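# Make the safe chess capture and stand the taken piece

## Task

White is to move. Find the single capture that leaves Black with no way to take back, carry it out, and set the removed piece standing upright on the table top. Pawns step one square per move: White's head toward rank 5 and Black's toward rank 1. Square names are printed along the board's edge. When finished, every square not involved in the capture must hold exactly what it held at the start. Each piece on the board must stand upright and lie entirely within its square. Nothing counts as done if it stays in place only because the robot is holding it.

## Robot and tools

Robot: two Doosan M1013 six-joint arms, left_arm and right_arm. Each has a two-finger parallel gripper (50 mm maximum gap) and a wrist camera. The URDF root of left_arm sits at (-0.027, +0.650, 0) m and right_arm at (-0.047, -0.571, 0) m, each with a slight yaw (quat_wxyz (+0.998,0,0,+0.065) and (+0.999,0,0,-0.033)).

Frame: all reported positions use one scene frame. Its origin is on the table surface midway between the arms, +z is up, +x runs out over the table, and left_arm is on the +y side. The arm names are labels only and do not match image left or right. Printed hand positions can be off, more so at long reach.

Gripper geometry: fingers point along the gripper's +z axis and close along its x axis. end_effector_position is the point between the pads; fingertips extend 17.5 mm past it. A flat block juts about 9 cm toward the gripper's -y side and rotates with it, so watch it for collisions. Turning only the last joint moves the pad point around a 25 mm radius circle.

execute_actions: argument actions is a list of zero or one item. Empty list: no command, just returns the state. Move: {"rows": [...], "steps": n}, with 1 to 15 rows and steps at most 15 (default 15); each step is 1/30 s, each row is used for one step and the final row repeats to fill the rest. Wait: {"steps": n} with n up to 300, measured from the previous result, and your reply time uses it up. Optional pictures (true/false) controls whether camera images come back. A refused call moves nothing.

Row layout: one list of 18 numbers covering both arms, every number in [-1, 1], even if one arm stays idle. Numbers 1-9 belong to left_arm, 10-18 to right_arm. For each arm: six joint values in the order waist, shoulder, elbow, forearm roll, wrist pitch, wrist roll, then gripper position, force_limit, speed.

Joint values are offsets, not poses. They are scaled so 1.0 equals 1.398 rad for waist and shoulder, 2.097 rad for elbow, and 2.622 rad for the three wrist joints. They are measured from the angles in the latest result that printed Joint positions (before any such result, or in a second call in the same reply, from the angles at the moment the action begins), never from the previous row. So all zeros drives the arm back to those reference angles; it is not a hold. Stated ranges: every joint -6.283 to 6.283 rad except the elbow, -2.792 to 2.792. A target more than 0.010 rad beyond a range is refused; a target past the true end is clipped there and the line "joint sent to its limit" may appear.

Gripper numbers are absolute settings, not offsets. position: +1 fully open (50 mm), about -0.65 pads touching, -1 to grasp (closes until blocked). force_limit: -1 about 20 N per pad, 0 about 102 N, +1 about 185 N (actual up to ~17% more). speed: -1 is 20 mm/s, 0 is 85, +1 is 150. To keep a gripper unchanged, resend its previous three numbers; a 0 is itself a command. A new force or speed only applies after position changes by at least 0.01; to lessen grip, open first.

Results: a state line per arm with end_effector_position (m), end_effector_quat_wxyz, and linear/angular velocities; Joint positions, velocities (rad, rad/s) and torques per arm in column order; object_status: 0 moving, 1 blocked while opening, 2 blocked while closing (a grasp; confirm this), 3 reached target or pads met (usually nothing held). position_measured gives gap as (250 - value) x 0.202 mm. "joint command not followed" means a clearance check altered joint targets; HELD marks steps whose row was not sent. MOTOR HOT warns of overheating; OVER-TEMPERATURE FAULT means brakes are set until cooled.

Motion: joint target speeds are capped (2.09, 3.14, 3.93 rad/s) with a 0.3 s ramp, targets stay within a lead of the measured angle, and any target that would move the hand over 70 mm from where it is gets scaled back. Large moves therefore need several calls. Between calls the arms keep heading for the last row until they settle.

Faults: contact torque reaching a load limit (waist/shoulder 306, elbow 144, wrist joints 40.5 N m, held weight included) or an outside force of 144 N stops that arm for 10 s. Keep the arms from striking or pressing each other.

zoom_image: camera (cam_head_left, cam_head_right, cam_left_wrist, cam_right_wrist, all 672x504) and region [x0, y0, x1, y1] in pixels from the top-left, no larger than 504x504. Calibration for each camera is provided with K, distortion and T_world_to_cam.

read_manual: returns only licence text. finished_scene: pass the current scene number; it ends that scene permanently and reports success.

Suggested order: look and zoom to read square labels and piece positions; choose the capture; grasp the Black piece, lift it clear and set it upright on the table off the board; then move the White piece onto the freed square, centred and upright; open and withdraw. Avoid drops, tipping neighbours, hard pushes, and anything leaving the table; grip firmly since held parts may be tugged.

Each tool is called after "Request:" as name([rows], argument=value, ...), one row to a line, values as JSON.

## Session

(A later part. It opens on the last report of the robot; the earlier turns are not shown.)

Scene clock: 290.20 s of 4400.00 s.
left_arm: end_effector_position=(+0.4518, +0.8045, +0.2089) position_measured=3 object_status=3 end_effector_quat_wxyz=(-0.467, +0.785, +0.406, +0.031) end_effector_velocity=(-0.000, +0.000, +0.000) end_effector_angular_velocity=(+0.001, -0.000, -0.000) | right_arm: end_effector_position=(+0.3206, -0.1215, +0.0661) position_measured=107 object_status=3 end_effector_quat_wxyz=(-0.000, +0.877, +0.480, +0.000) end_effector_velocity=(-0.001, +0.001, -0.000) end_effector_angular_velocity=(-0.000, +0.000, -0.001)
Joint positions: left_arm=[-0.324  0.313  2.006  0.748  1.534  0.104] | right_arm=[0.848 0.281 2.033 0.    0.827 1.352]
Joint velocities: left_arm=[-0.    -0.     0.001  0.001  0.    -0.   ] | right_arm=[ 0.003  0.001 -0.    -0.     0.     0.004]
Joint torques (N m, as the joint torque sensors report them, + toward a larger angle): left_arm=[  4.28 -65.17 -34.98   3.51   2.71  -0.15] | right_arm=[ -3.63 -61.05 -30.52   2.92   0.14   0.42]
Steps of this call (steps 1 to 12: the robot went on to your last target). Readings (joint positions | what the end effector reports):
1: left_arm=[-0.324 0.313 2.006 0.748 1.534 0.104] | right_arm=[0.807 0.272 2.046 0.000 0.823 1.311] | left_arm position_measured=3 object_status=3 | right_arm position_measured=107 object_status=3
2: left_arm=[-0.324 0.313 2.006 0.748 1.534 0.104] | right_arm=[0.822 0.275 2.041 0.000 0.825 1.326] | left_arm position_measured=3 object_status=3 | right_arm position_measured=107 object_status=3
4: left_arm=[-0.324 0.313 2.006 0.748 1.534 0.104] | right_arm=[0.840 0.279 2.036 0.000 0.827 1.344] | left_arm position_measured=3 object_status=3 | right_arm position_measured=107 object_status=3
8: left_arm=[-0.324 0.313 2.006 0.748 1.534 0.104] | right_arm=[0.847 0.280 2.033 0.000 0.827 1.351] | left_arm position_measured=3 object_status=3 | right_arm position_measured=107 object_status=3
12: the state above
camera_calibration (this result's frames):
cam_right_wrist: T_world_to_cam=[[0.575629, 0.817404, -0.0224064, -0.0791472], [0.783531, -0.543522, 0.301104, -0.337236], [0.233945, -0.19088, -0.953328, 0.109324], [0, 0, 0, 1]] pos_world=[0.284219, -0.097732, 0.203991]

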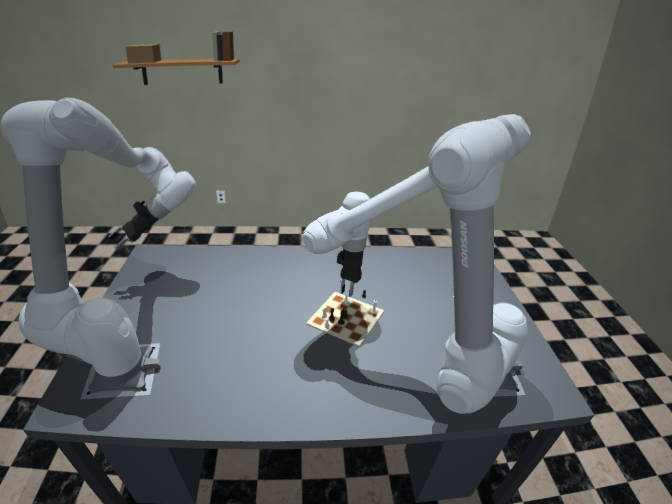

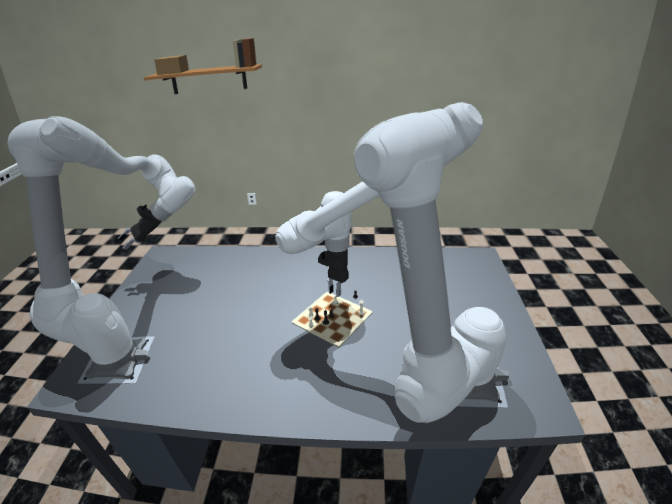

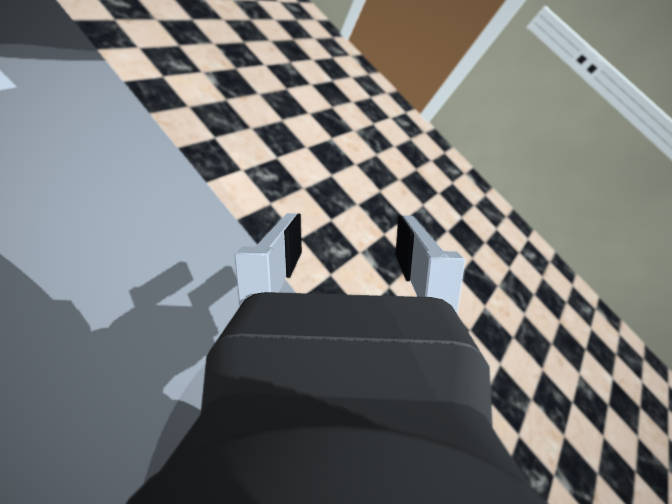

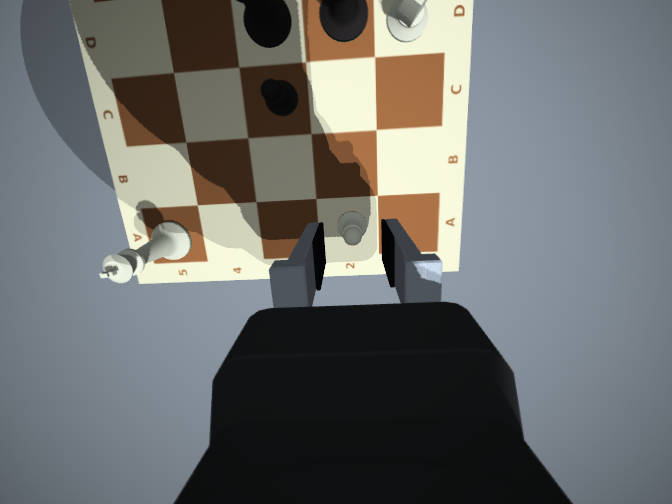

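Request:
execute_actions([
  {"rows": [[0,0,0,0,0,0,1,0,0, 0.0003,0.004,0.0014,0,-0.0032,0,0.3,-0.5,-0.4],[0,0,0,0,0,0,1,0,0, 0.0003,0.009,0.0032,0,-0.0073,0,0.3,-0.5,-0.4],[0,0,0,0,0,0,1,0,0, 0.0003,0.015,0.0053,0,-0.0122,0,0.3,-0.5,-0.4],[0,0,0,0,0,0,1,0,0, 0.0003,0.02,0.007,0,-0.0162,0,0.3,-0.5,-0.4],[0,0,0,0,0,0,1,0,0, 0.0003,0.0234,0.0082,0,-0.019,0,0.3,-0.5,-0.4],[0,0,0,0,0,0,1,0,0, 0.0003,0.0234,0.0082,0,-0.019,0,0.3,-0.5,-0.4],[0,0,0,0,0,0,1,0,0, 0.0003,0.0234,0.0082,0,-0.019,0,-1,-0.5,-0.4]], "steps": 15},
], pictures=false)

Request:
execute_actions([
  {"steps": 12},
])

Request:
zoom_image(camera="cam_right_wrist", region=[295, 190, 415, 300])

Scene clock: 299.20 s of 4400.00 s.
left_arm: end_effector_position=(+0.4518, +0.8045, +0.2089) position_measured=3 object_status=3 end_effector_quat_wxyz=(-0.467, +0.785, +0.406, +0.031) end_effector_velocity=(+0.000, -0.000, +0.000) end_effector_angular_velocity=(-0.002, -0.001, +0.000) | right_arm: end_effector_position=(+0.3204, -0.1214, +0.0403) position_measured=192 object_status=0 end_effector_quat_wxyz=(-0.000, +0.877, +0.480, +0.000) end_effector_velocity=(+0.001, +0.001, -0.002) end_effector_angular_velocity=(+0.001, -0.001, -0.001)
Joint positions: left_arm=[-0.324  0.313  2.006  0.748  1.534  0.104] | right_arm=[0.849 0.313 2.05  0.    0.778 1.353]
Joint velocities: left_arm=[ 0.    -0.001 -0.001 -0.002 -0.     0.001] | right_arm=[ 0.     0.003 -0.     0.    -0.004  0.001]
Joint torques (N m, as the joint torque sensors report them, + toward a larger angle): left_arm=[  4.13 -64.63 -34.6    3.51   2.86  -0.53] | right_arm=[  0.5  -63.96 -28.72   2.73  -0.17   0.4 ]
Steps of this call (steps 1 to 30: the robot went on to your last target; steps 31 to 100: nothing new was sent; then 5.17 s passed at rest; steps 101 to 115: all 15 steps of this action). Readings (joint positions | what the end effector reports):
101: left_arm=[-0.324 0.313 2.006 0.748 1.534 0.104] | right_arm=[0.849 0.281 2.033 0.000 0.827 1.353] | left_arm position_measured=3 object_status=3 | right_arm position_measured=107 object_status=3
102: left_arm=[-0.324 0.313 2.006 0.748 1.534 0.104] | right_arm=[0.849 0.283 2.034 0.000 0.825 1.353] | left_arm position_measured=3 object_status=3 | right_arm position_measured=107 object_status=3
104: left_arm=[-0.324 0.313 2.006 0.748 1.534 0.104] | right_arm=[0.849 0.291 2.038 0.000 0.812 1.353] | left_arm position_measured=3 object_status=3 | right_arm position_measured=107 object_status=3
108: left_arm=[-0.324 0.313 2.006 0.748 1.534 0.104] | right_arm=[0.849 0.309 2.048 0.000 0.785 1.353] | left_arm position_measured=3 object_status=3 | right_arm position_measured=124 object_status=0
115: the state above

Scene clock: 299.60 s of 4400.00 s.
left_arm: end_effector_position=(+0.4518, +0.8045, +0.2089) position_measured=3 object_status=3 end_effector_quat_wxyz=(-0.467, +0.785, +0.406, +0.031) end_effector_velocity=(-0.000, +0.000, -0.000) end_effector_angular_velocity=(+0.000, +0.001, -0.000) | right_arm: end_effector_position=(+0.3204, -0.1214, +0.0401) position_measured=206 object_status=2 end_effector_quat_wxyz=(-0.000, +0.877, +0.480, +0.000) end_effector_velocity=(-0.000, -0.000, +0.000) end_effector_angular_velocity=(-0.000, +0.000, -0.000)
Joint positions: left_arm=[-0.324  0.313  2.006  0.748  1.534  0.104] | right_arm=[0.849 0.313 2.05  0.    0.778 1.352]
Joint velocities: left_arm=[ 0.    -0.     0.001  0.     0.     0.   ] | right_arm=[-0. -0.  0. -0. -0.  0.]
Joint torques (N m, as the joint torque sensors report them, + toward a larger angle): left_arm=[  5.49 -64.12 -35.17   3.59   2.58  -0.37] | right_arm=[  1.91 -60.93 -26.44   2.34  -0.62   0.37]
Steps of this call (steps 1 to 12: the robot went on to your last target). Readings (joint positions | what the end effector reports):
1: left_arm=[-0.324 0.313 2.006 0.748 1.534 0.104] | right_arm=[0.849 0.313 2.050 0.000 0.778 1.353] | left_arm position_measured=3 object_status=3 | right_arm position_measured=202 object_status=0
2: left_arm=[-0.324 0.313 2.006 0.748 1.534 0.104] | right_arm=[0.849 0.313 2.050 0.000 0.778 1.353] | left_arm position_measured=3 object_status=3 | right_arm position_measured=206 object_status=0
4: left_arm=[-0.324 0.313 2.006 0.748 1.534 0.104] | right_arm=[0.849 0.313 2.050 0.000 0.778 1.353] | left_arm position_measured=3 object_status=3 | right_arm position_measured=206 object_status=0
8: left_arm=[-0.324 0.313 2.006 0.748 1.534 0.104] | right_arm=[0.849 0.313 2.050 0.000 0.778 1.352] | left_arm position_measured=3 object_status=3 | right_arm position_measured=206 object_status=2
12: the state above
camera_calibration (this result's frames):
cam_right_wrist: T_world_to_cam=[[0.575304, 0.81763, -0.0224802, -0.0796129], [0.783759, -0.543193, 0.301103, -0.329214], [0.23398, -0.190845, -0.953327, 0.0846126], [0, 0, 0, 1]] pos_world=[0.284028, -0.097585, 0.178001]

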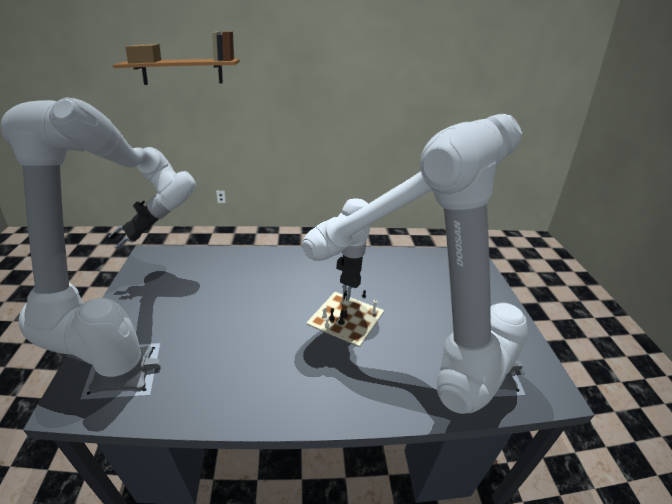

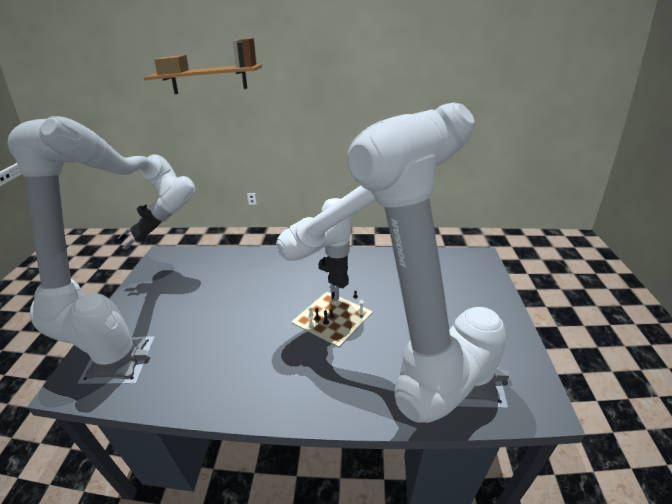

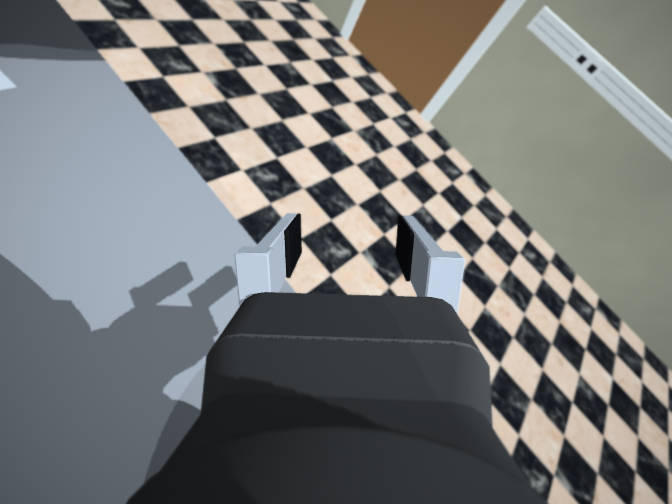

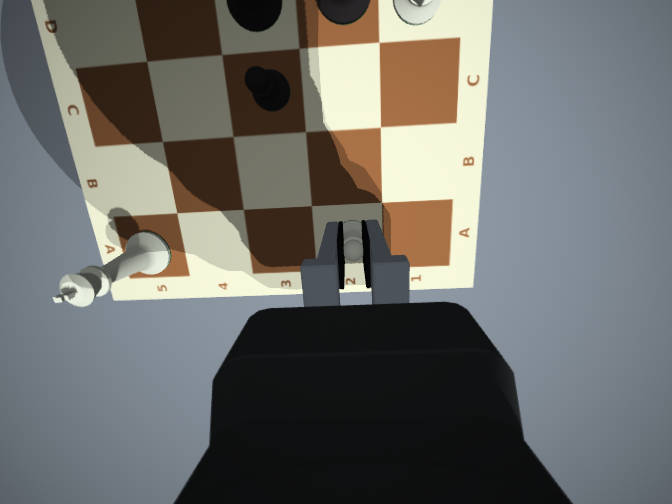

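Region (295, 190, 415, 300) of cam_right_wrist's 672x504 image, scaled by 4.200, with more detail than that image has; it fills the top 462 rows of this view, and the rest is white.

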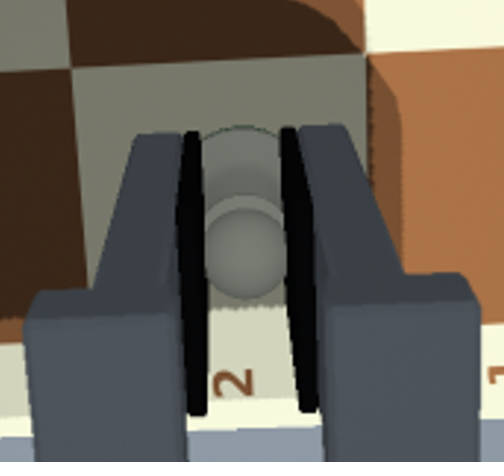

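Request:
execute_actions([
  {"rows": [[0,0,0,0,0,0,1,0,0, 0,-0.002,-0.0007,0,0.0016,0,-1,-0.5,-0.4],[0,0,0,0,0,0,1,0,0, 0,-0.005,-0.0017,0,0.004,0,-1,-0.5,-0.4],[0,0,0,0,0,0,1,0,0, 0,-0.0085,-0.0029,0,0.0069,0,-1,-0.5,-0.4],[0,0,0,0,0,0,1,0,0, 0,-0.0109,-0.0037,0,0.0088,0,-1,-0.5,-0.4],[0,0,0,0,0,0,1,0,0, 0.0019,-0.013,-0.0017,0,0.0083,0.001,-1,-0.5,-0.4],[0,0,0,0,0,0,1,0,0, 0.0056,-0.0172,0.0023,0,0.0074,0.003,-1,-0.5,-0.4],[0,0,0,0,0,0,1,0,0, 0.0113,-0.0236,0.0083,0,0.006,0.006,-1,-0.5,-0.4],[0,0,0,0,0,0,1,0,0, 0.0188,-0.032,0.0163,0,0.0041,0.01,-1,-0.5,-0.4],[0,0,0,0,0,0,1,0,0, 0.0263,-0.0404,0.0242,0,0.0022,0.014,-1,-0.5,-0.4],[0,0,0,0,0,0,1,0,0, 0.032,-0.0468,0.0302,0,0.0008,0.017,-1,-0.5,-0.4],[0,0,0,0,0,0,1,0,0, 0.0357,-0.051,0.0342,0,-0.0001,0.019,-1,-0.5,-0.4],[0,0,0,0,0,0,1,0,0, 0.0376,-0.0531,0.0362,0,-0.0006,0.02,-1,-0.5,-0.4],[0,0,0,0,0,0,1,0,0, 0.0376,-0.0531,0.0362,0,-0.0006,0.02,-1,-0.5,-0.4],[0,0,0,0,0,0,1,0,0, 0.0376,-0.05,0.0372,0,-0.0031,0.02,-1,-0.5,-0.4],[0,0,0,0,0,0,1,0,0, 0.0376,-0.046,0.0385,0,-0.0063,0.02,-1,-0.5,-0.4]], "steps": 15},
], pictures=false)

Request:
execute_actions([
  {"steps": 12},
])

Request:
zoom_image(camera="cam_right_wrist", region=[295, 190, 415, 300])

Scene clock: 319.03 s of 4400.00 s.
left_arm: end_effector_position=(+0.4518, +0.8045, +0.2089) position_measured=3 object_status=3 end_effector_quat_wxyz=(-0.467, +0.785, +0.406, +0.031) end_effector_velocity=(+0.000, +0.000, -0.000) end_effector_angular_velocity=(+0.000, +0.001, -0.001) | right_arm: end_effector_position=(+0.2713, -0.1335, +0.0509) position_measured=206 object_status=2 end_effector_quat_wxyz=(-0.000, +0.877, +0.480, +0.000) end_effector_velocity=(-0.062, -0.017, -0.047) end_effector_angular_velocity=(+0.004, -0.004, -0.001)
Joint positions: left_arm=[-0.324  0.313  2.006  0.748  1.534  0.104] | right_arm=[0.897 0.246 2.12  0.    0.776 1.4  ]
Joint velocities: left_arm=[-0.     0.    -0.     0.     0.     0.001] | right_arm=[ 0.063 -0.008  0.131  0.    -0.129  0.064]
Joint torques (N m, as the joint torque sensors report them, + toward a larger angle): left_arm=[  5.03 -65.77 -35.54   3.66   2.5   -0.29] | right_arm=[-14.44 -39.07 -30.78   3.13  -0.04   0.15]
Steps of this call (steps 1 to 15: the robot went on to your last target; steps 16 to 90: nothing new was sent; then 15.93 s passed at rest; steps 91 to 105: all 15 steps of this action). Readings (joint positions | what the end effector reports):
91: left_arm=[-0.324 0.313 2.006 0.748 1.534 0.104] | right_arm=[0.849 0.313 2.050 0.000 0.778 1.352] | left_arm position_measured=3 object_status=3 | right_arm position_measured=206 object_status=2
92: left_arm=[-0.324 0.313 2.006 0.748 1.534 0.104] | right_arm=[0.849 0.312 2.050 0.000 0.779 1.352] | left_arm position_measured=3 object_status=3 | right_arm position_measured=206 object_status=2
94: left_arm=[-0.324 0.313 2.006 0.748 1.534 0.104] | right_arm=[0.849 0.308 2.048 0.000 0.786 1.352] | left_arm position_measured=3 object_status=3 | right_arm position_measured=206 object_status=2
98: left_arm=[-0.324 0.313 2.006 0.748 1.534 0.104] | right_arm=[0.856 0.292 2.054 0.000 0.795 1.359] | left_arm position_measured=3 object_status=3 | right_arm position_measured=206 object_status=2
105: the state above

Scene clock: 319.43 s of 4400.00 s.
left_arm: end_effector_position=(+0.4518, +0.8045, +0.2089) position_measured=3 object_status=3 end_effector_quat_wxyz=(-0.467, +0.785, +0.406, +0.031) end_effector_velocity=(-0.001, -0.000, -0.001) end_effector_angular_velocity=(-0.000, +0.003, +0.001) | right_arm: end_effector_position=(+0.2669, -0.1348, +0.0448) position_measured=206 object_status=2 end_effector_quat_wxyz=(-0.000, +0.877, +0.480, +0.000) end_effector_velocity=(+0.000, +0.000, -0.000) end_effector_angular_velocity=(+0.001, -0.001, -0.001)
Joint positions: left_arm=[-0.324  0.313  2.006  0.748  1.534  0.104] | right_arm=[0.901 0.249 2.131 0.    0.761 1.405]
Joint velocities: left_arm=[-0.     0.002  0.002 -0.002 -0.    -0.   ] | right_arm=[ 0.     0.     0.    -0.    -0.001  0.001]
Joint torques (N m, as the joint torque sensors report them, + toward a larger angle): left_arm=[  4.56 -65.88 -35.95   3.67   2.6   -0.54] | right_arm=[ -2.81 -58.07 -28.41   2.57   0.06   0.29]
Steps of this call (steps 1 to 12: the robot went on to your last target). Readings (joint positions | what the end effector reports):
1: left_arm=[-0.324 0.313 2.006 0.748 1.534 0.104] | right_arm=[0.899 0.246 2.124 0.000 0.771 1.402] | left_arm position_measured=3 object_status=3 | right_arm position_measured=206 object_status=2
2: left_arm=[-0.324 0.313 2.006 0.748 1.534 0.104] | right_arm=[0.900 0.247 2.126 0.000 0.767 1.403] | left_arm position_measured=3 object_status=3 | right_arm position_measured=206 object_status=2
4: left_arm=[-0.324 0.313 2.006 0.748 1.534 0.104] | right_arm=[0.901 0.248 2.129 0.000 0.764 1.404] | left_arm position_measured=3 object_status=3 | right_arm position_measured=206 object_status=2
8: left_arm=[-0.324 0.313 2.006 0.748 1.534 0.104] | right_arm=[0.901 0.249 2.131 0.000 0.761 1.405] | left_arm position_measured=3 object_status=3 | right_arm position_measured=206 object_status=2
12: the state above
camera_calibration (this result's frames):
cam_left_wrist: T_world_to_cam=[[0.642475, 0.641223, 0.419593, -0.891716], [0.758283, -0.452948, -0.468876, 0.111199], [-0.110601, 0.619412, -0.777237, -0.135483], [0, 0, 0, 1]] pos_world=[0.4736, 0.706076, 0.320993]
cam_right_wrist: T_world_to_cam=[[0.575197, 0.817708, -0.0223787, -0.0376912], [0.783814, -0.543115, 0.301101, -0.296008], [0.234059, -0.190733, -0.95333, 0.0990589], [0, 0, 0, 1]] pos_world=[0.230509, -0.111052, 0.182721]

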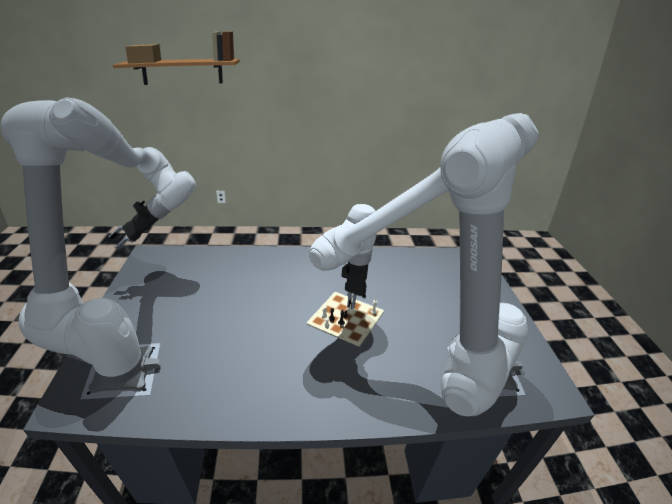

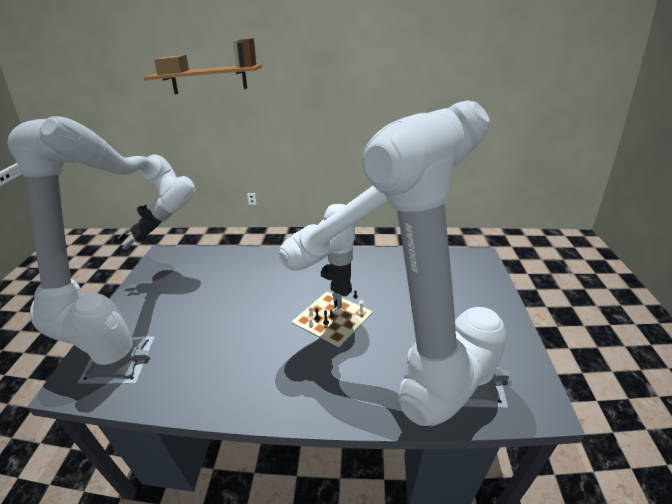

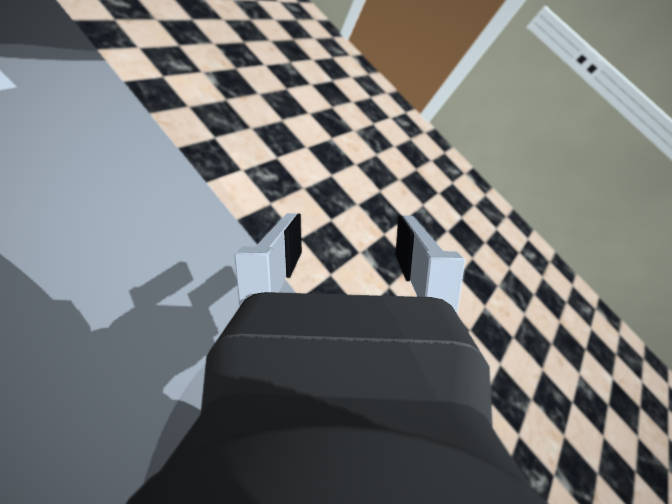

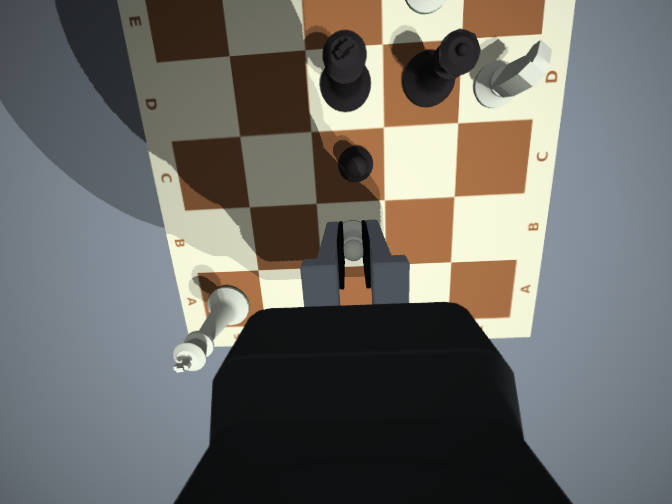

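Region (295, 190, 415, 300) of cam_right_wrist's 672x504 image, scaled by 4.200, with more detail than that image has; it fills the top 462 rows of this view, and the rest is white.

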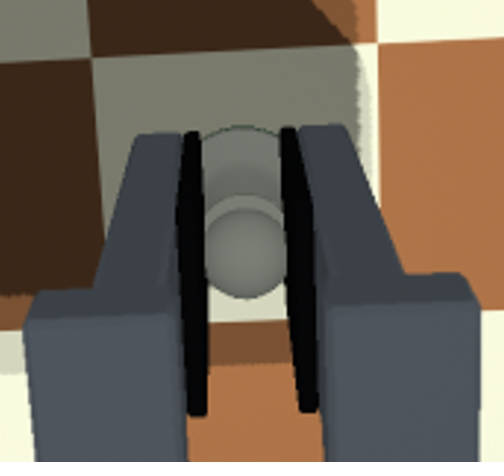

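Request:
execute_actions([
  {"rows": [[0,0,0,0,0,0,1,0,0, 0,0.0015,0.0005,0,-0.0012,0,-1,-0.5,-0.4],[0,0,0,0,0,0,1,0,0, 0,0.003,0.001,0,-0.0024,0,-1,-0.5,-0.4],[0,0,0,0,0,0,1,0,0, 0,0.0043,0.0014,0,-0.0034,0,-1,-0.5,-0.4],[0,0,0,0,0,0,1,0,0, 0,0.0043,0.0014,0,-0.0034,0,-1,-0.5,-0.4],[0,0,0,0,0,0,1,0,0, 0,0.0043,0.0014,0,-0.0034,0,-1,-0.5,-0.4],[0,0,0,0,0,0,1,0,0, 0,0.0043,0.0014,0,-0.0034,0,-1,-0.5,-0.4],[0,0,0,0,0,0,1,0,0, 0,0.0043,0.0014,0,-0.0034,0,-1,-0.5,-0.4],[0,0,0,0,0,0,1,0,0, 0,0.0043,0.0014,0,-0.0034,0,-1,-0.5,-0.4],[0,0,0,0,0,0,1,0,0, 0,0.0043,0.0014,0,-0.0034,0,-1,-0.5,-0.4],[0,0,0,0,0,0,1,0,0, 0,0.0043,0.0014,0,-0.0034,0,0.3,-0.5,-0.4]], "steps": 15},
], pictures=false)

Request:
execute_actions([
  {"rows": [[0,0,0,0,0,0,1,0,0, 0,0,0,0,0,0,0.3,-0.5,-0.4],[0,0,0,0,0,0,1,0,0, 0,0,0,0,0,0,0.3,-0.5,-0.4],[0,0,0,0,0,0,1,0,0, 0,-0.004,-0.0013,0,0.0032,0,0.3,-0.5,-0.4],[0,0,0,0,0,0,1,0,0, 0,-0.011,-0.0037,0,0.0088,0,0.3,-0.5,-0.4],[0,0,0,0,0,0,1,0,0, 0,-0.021,-0.0073,0,0.017,0,0.3,-0.5,-0.4],[0,0,0,0,0,0,1,0,0, 0,-0.032,-0.0113,0,0.0261,0,0.3,-0.5,-0.4],[0,0,0,0,0,0,1,0,0, 0,-0.043,-0.016,0,0.0357,0,0.3,-0.5,-0.4],[0,0,0,0,0,0,1,0,0, 0,-0.053,-0.0205,0,0.0447,0,0.3,-0.5,-0.4],[0,0,0,0,0,0,1,0,0, 0,-0.06,-0.024,0,0.0512,0,0.3,-0.5,-0.4],[0,0,0,0,0,0,1,0,0, 0,-0.064,-0.026,0,0.0549,0,0.3,-0.5,-0.4]], "steps": 15},
])

Scene clock: 333.27 s of 4400.00 s.
left_arm: end_effector_position=(+0.4518, +0.8045, +0.2089) position_measured=3 object_status=3 end_effector_quat_wxyz=(-0.467, +0.785, +0.406, +0.031) end_effector_velocity=(+0.001, +0.000, +0.001) end_effector_angular_velocity=(+0.000, -0.002, -0.001) | right_arm: end_effector_position=(+0.2669, -0.1348, +0.0405) position_measured=151 object_status=0 end_effector_quat_wxyz=(-0.000, +0.877, +0.480, +0.000) end_effector_velocity=(+0.001, +0.001, -0.000) end_effector_angular_velocity=(+0.000, -0.000, +0.000)
Joint positions: left_arm=[-0.324  0.313  2.006  0.748  1.534  0.104] | right_arm=[0.901 0.255 2.134 0.    0.752 1.405]
Joint velocities: left_arm=[-0.     0.    -0.002  0.001  0.     0.   ] | right_arm=[ 0.     0.001 -0.001  0.    -0.    -0.   ]
Joint torques (N m, as the joint torque sensors report them, + toward a larger angle): left_arm=[  4.45 -63.95 -35.25   3.3    2.7   -0.27] | right_arm=[ -2.76 -58.01 -27.54   1.99   0.29   0.24]
Steps of this call (steps 1 to 30: the robot went on to your last target; steps 31 to 100: nothing new was sent; then 10.00 s passed at rest; steps 101 to 115: all 15 steps of this action). Readings (joint positions | what the end effector reports):
101: left_arm=[-0.324 0.313 2.006 0.748 1.534 0.104] | right_arm=[0.901 0.249 2.131 0.000 0.761 1.405] | left_arm position_measured=3 object_status=3 | right_arm position_measured=206 object_status=2
102: left_arm=[-0.324 0.313 2.006 0.748 1.534 0.104] | right_arm=[0.901 0.250 2.131 0.000 0.760 1.405] | left_arm position_measured=3 object_status=3 | right_arm position_measured=206 object_status=2
104: left_arm=[-0.324 0.313 2.006 0.748 1.534 0.104] | right_arm=[0.901 0.252 2.133 0.000 0.756 1.405] | left_arm position_measured=3 object_status=3 | right_arm position_measured=206 object_status=2
108: left_arm=[-0.324 0.313 2.006 0.748 1.534 0.104] | right_arm=[0.901 0.255 2.134 0.000 0.753 1.405] | left_arm position_measured=3 object_status=3 | right_arm position_measured=206 object_status=2
115: the state above

Scene clock: 333.77 s of 4400.00 s.
left_arm: end_effector_position=(+0.4518, +0.8045, +0.2089) position_measured=3 object_status=3 end_effector_quat_wxyz=(-0.467, +0.785, +0.406, +0.031) end_effector_velocity=(-0.000, +0.000, +0.000) end_effector_angular_velocity=(-0.001, -0.001, +0.000) | right_arm: end_effector_position=(+0.2672, -0.1345, +0.1085) position_measured=107 object_status=3 end_effector_quat_wxyz=(-0.000, +0.877, +0.480, +0.000) end_effector_velocity=(-0.002, -0.002, +0.033) end_effector_angular_velocity=(-0.005, +0.004, +0.000)
Joint positions: left_arm=[-0.324  0.313  2.006  0.748  1.534  0.104] | right_arm=[0.901 0.169 2.081 0.    0.891 1.405]
Joint velocities: left_arm=[ 0.    -0.001  0.    -0.    -0.     0.   ] | right_arm=[-0.    -0.04  -0.026  0.     0.073 -0.   ]
Joint torques (N m, as the joint torque sensors report them, + toward a larger angle): left_arm=[  5.41 -65.73 -34.37   3.46   2.54  -0.3 ] | right_arm=[ -8.11 -47.38 -29.12   2.4   -0.06   0.79]
Steps of this call (steps 1 to 15: all 15 steps of this action). Readings (joint positions | what the end effector reports):
1: left_arm=[-0.324 0.313 2.006 0.748 1.534 0.104] | right_arm=[0.901 0.255 2.134 0.000 0.752 1.405] | left_arm position_measured=3 object_status=3 | right_arm position_measured=141 object_status=0
2: left_arm=[-0.324 0.313 2.006 0.748 1.534 0.104] | right_arm=[0.901 0.255 2.134 0.000 0.752 1.405] | left_arm position_measured=3 object_status=3 | right_arm position_measured=132 object_status=0
4: left_arm=[-0.324 0.313 2.006 0.748 1.534 0.104] | right_arm=[0.901 0.253 2.133 0.000 0.755 1.405] | left_arm position_measured=3 object_status=3 | right_arm position_measured=112 object_status=0
8: left_arm=[-0.324 0.313 2.006 0.748 1.534 0.104] | right_arm=[0.901 0.224 2.117 0.000 0.800 1.405] | left_arm position_measured=3 object_status=3 | right_arm position_measured=107 object_status=0
15: the state above
camera_calibration (this result's frames):
cam_left_wrist: T_world_to_cam=[[0.642475, 0.641224, 0.419593, -0.891716], [0.758283, -0.452948, -0.468876, 0.111198], [-0.110601, 0.619412, -0.777237, -0.135483], [0, 0, 0, 1]] pos_world=[0.4736, 0.706076, 0.320993]
cam_right_wrist: T_world_to_cam=[[0.575168, 0.817733, -0.0222118, -0.0367372], [0.783809, -0.543128, 0.301091, -0.315213], [0.234149, -0.190588, -0.953337, 0.159756], [0, 0, 0, 1]] pos_world=[0.23079, -0.110712, 0.246393]

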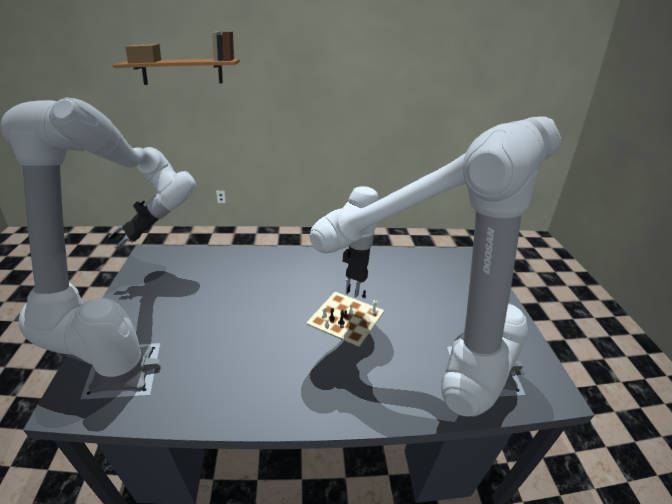

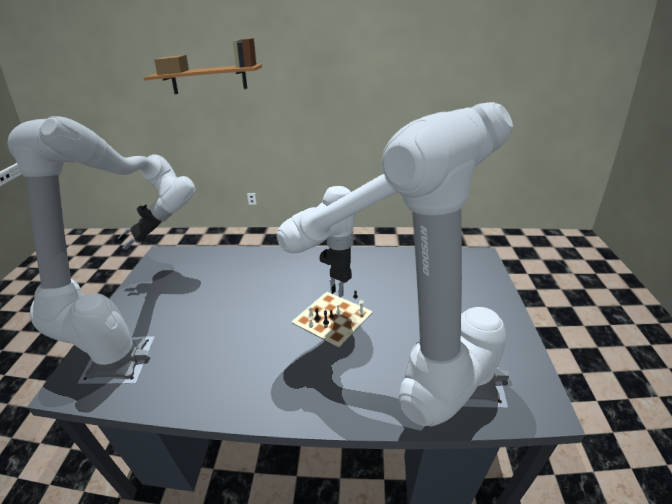

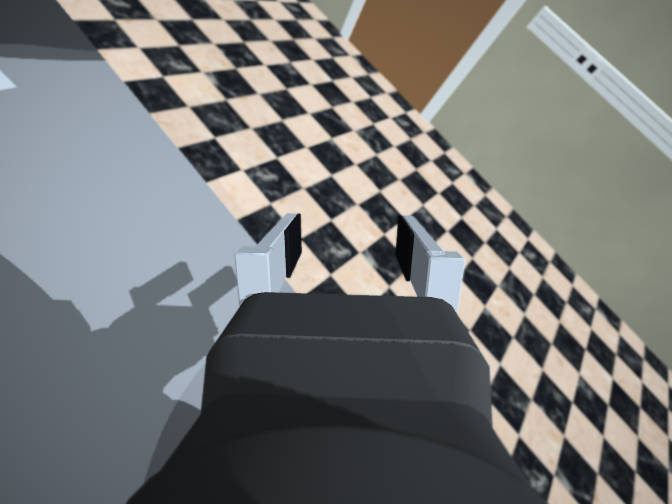

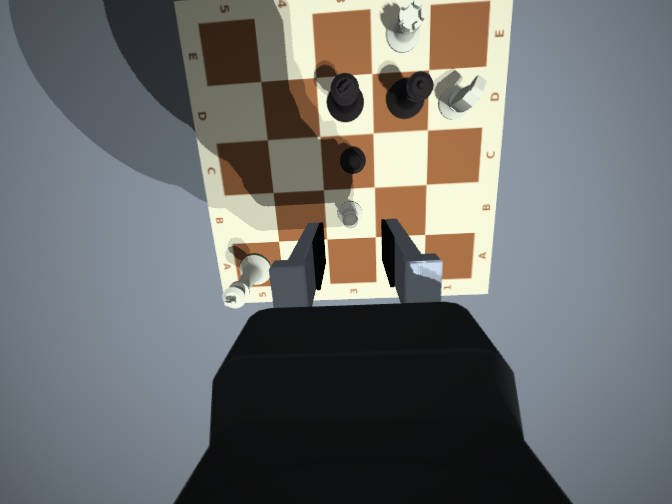

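The pawn stands centred on b3 and the captured pawn is upright on the table.

Request:
finished_scene(scene=1)

The scene is finished: the task was done.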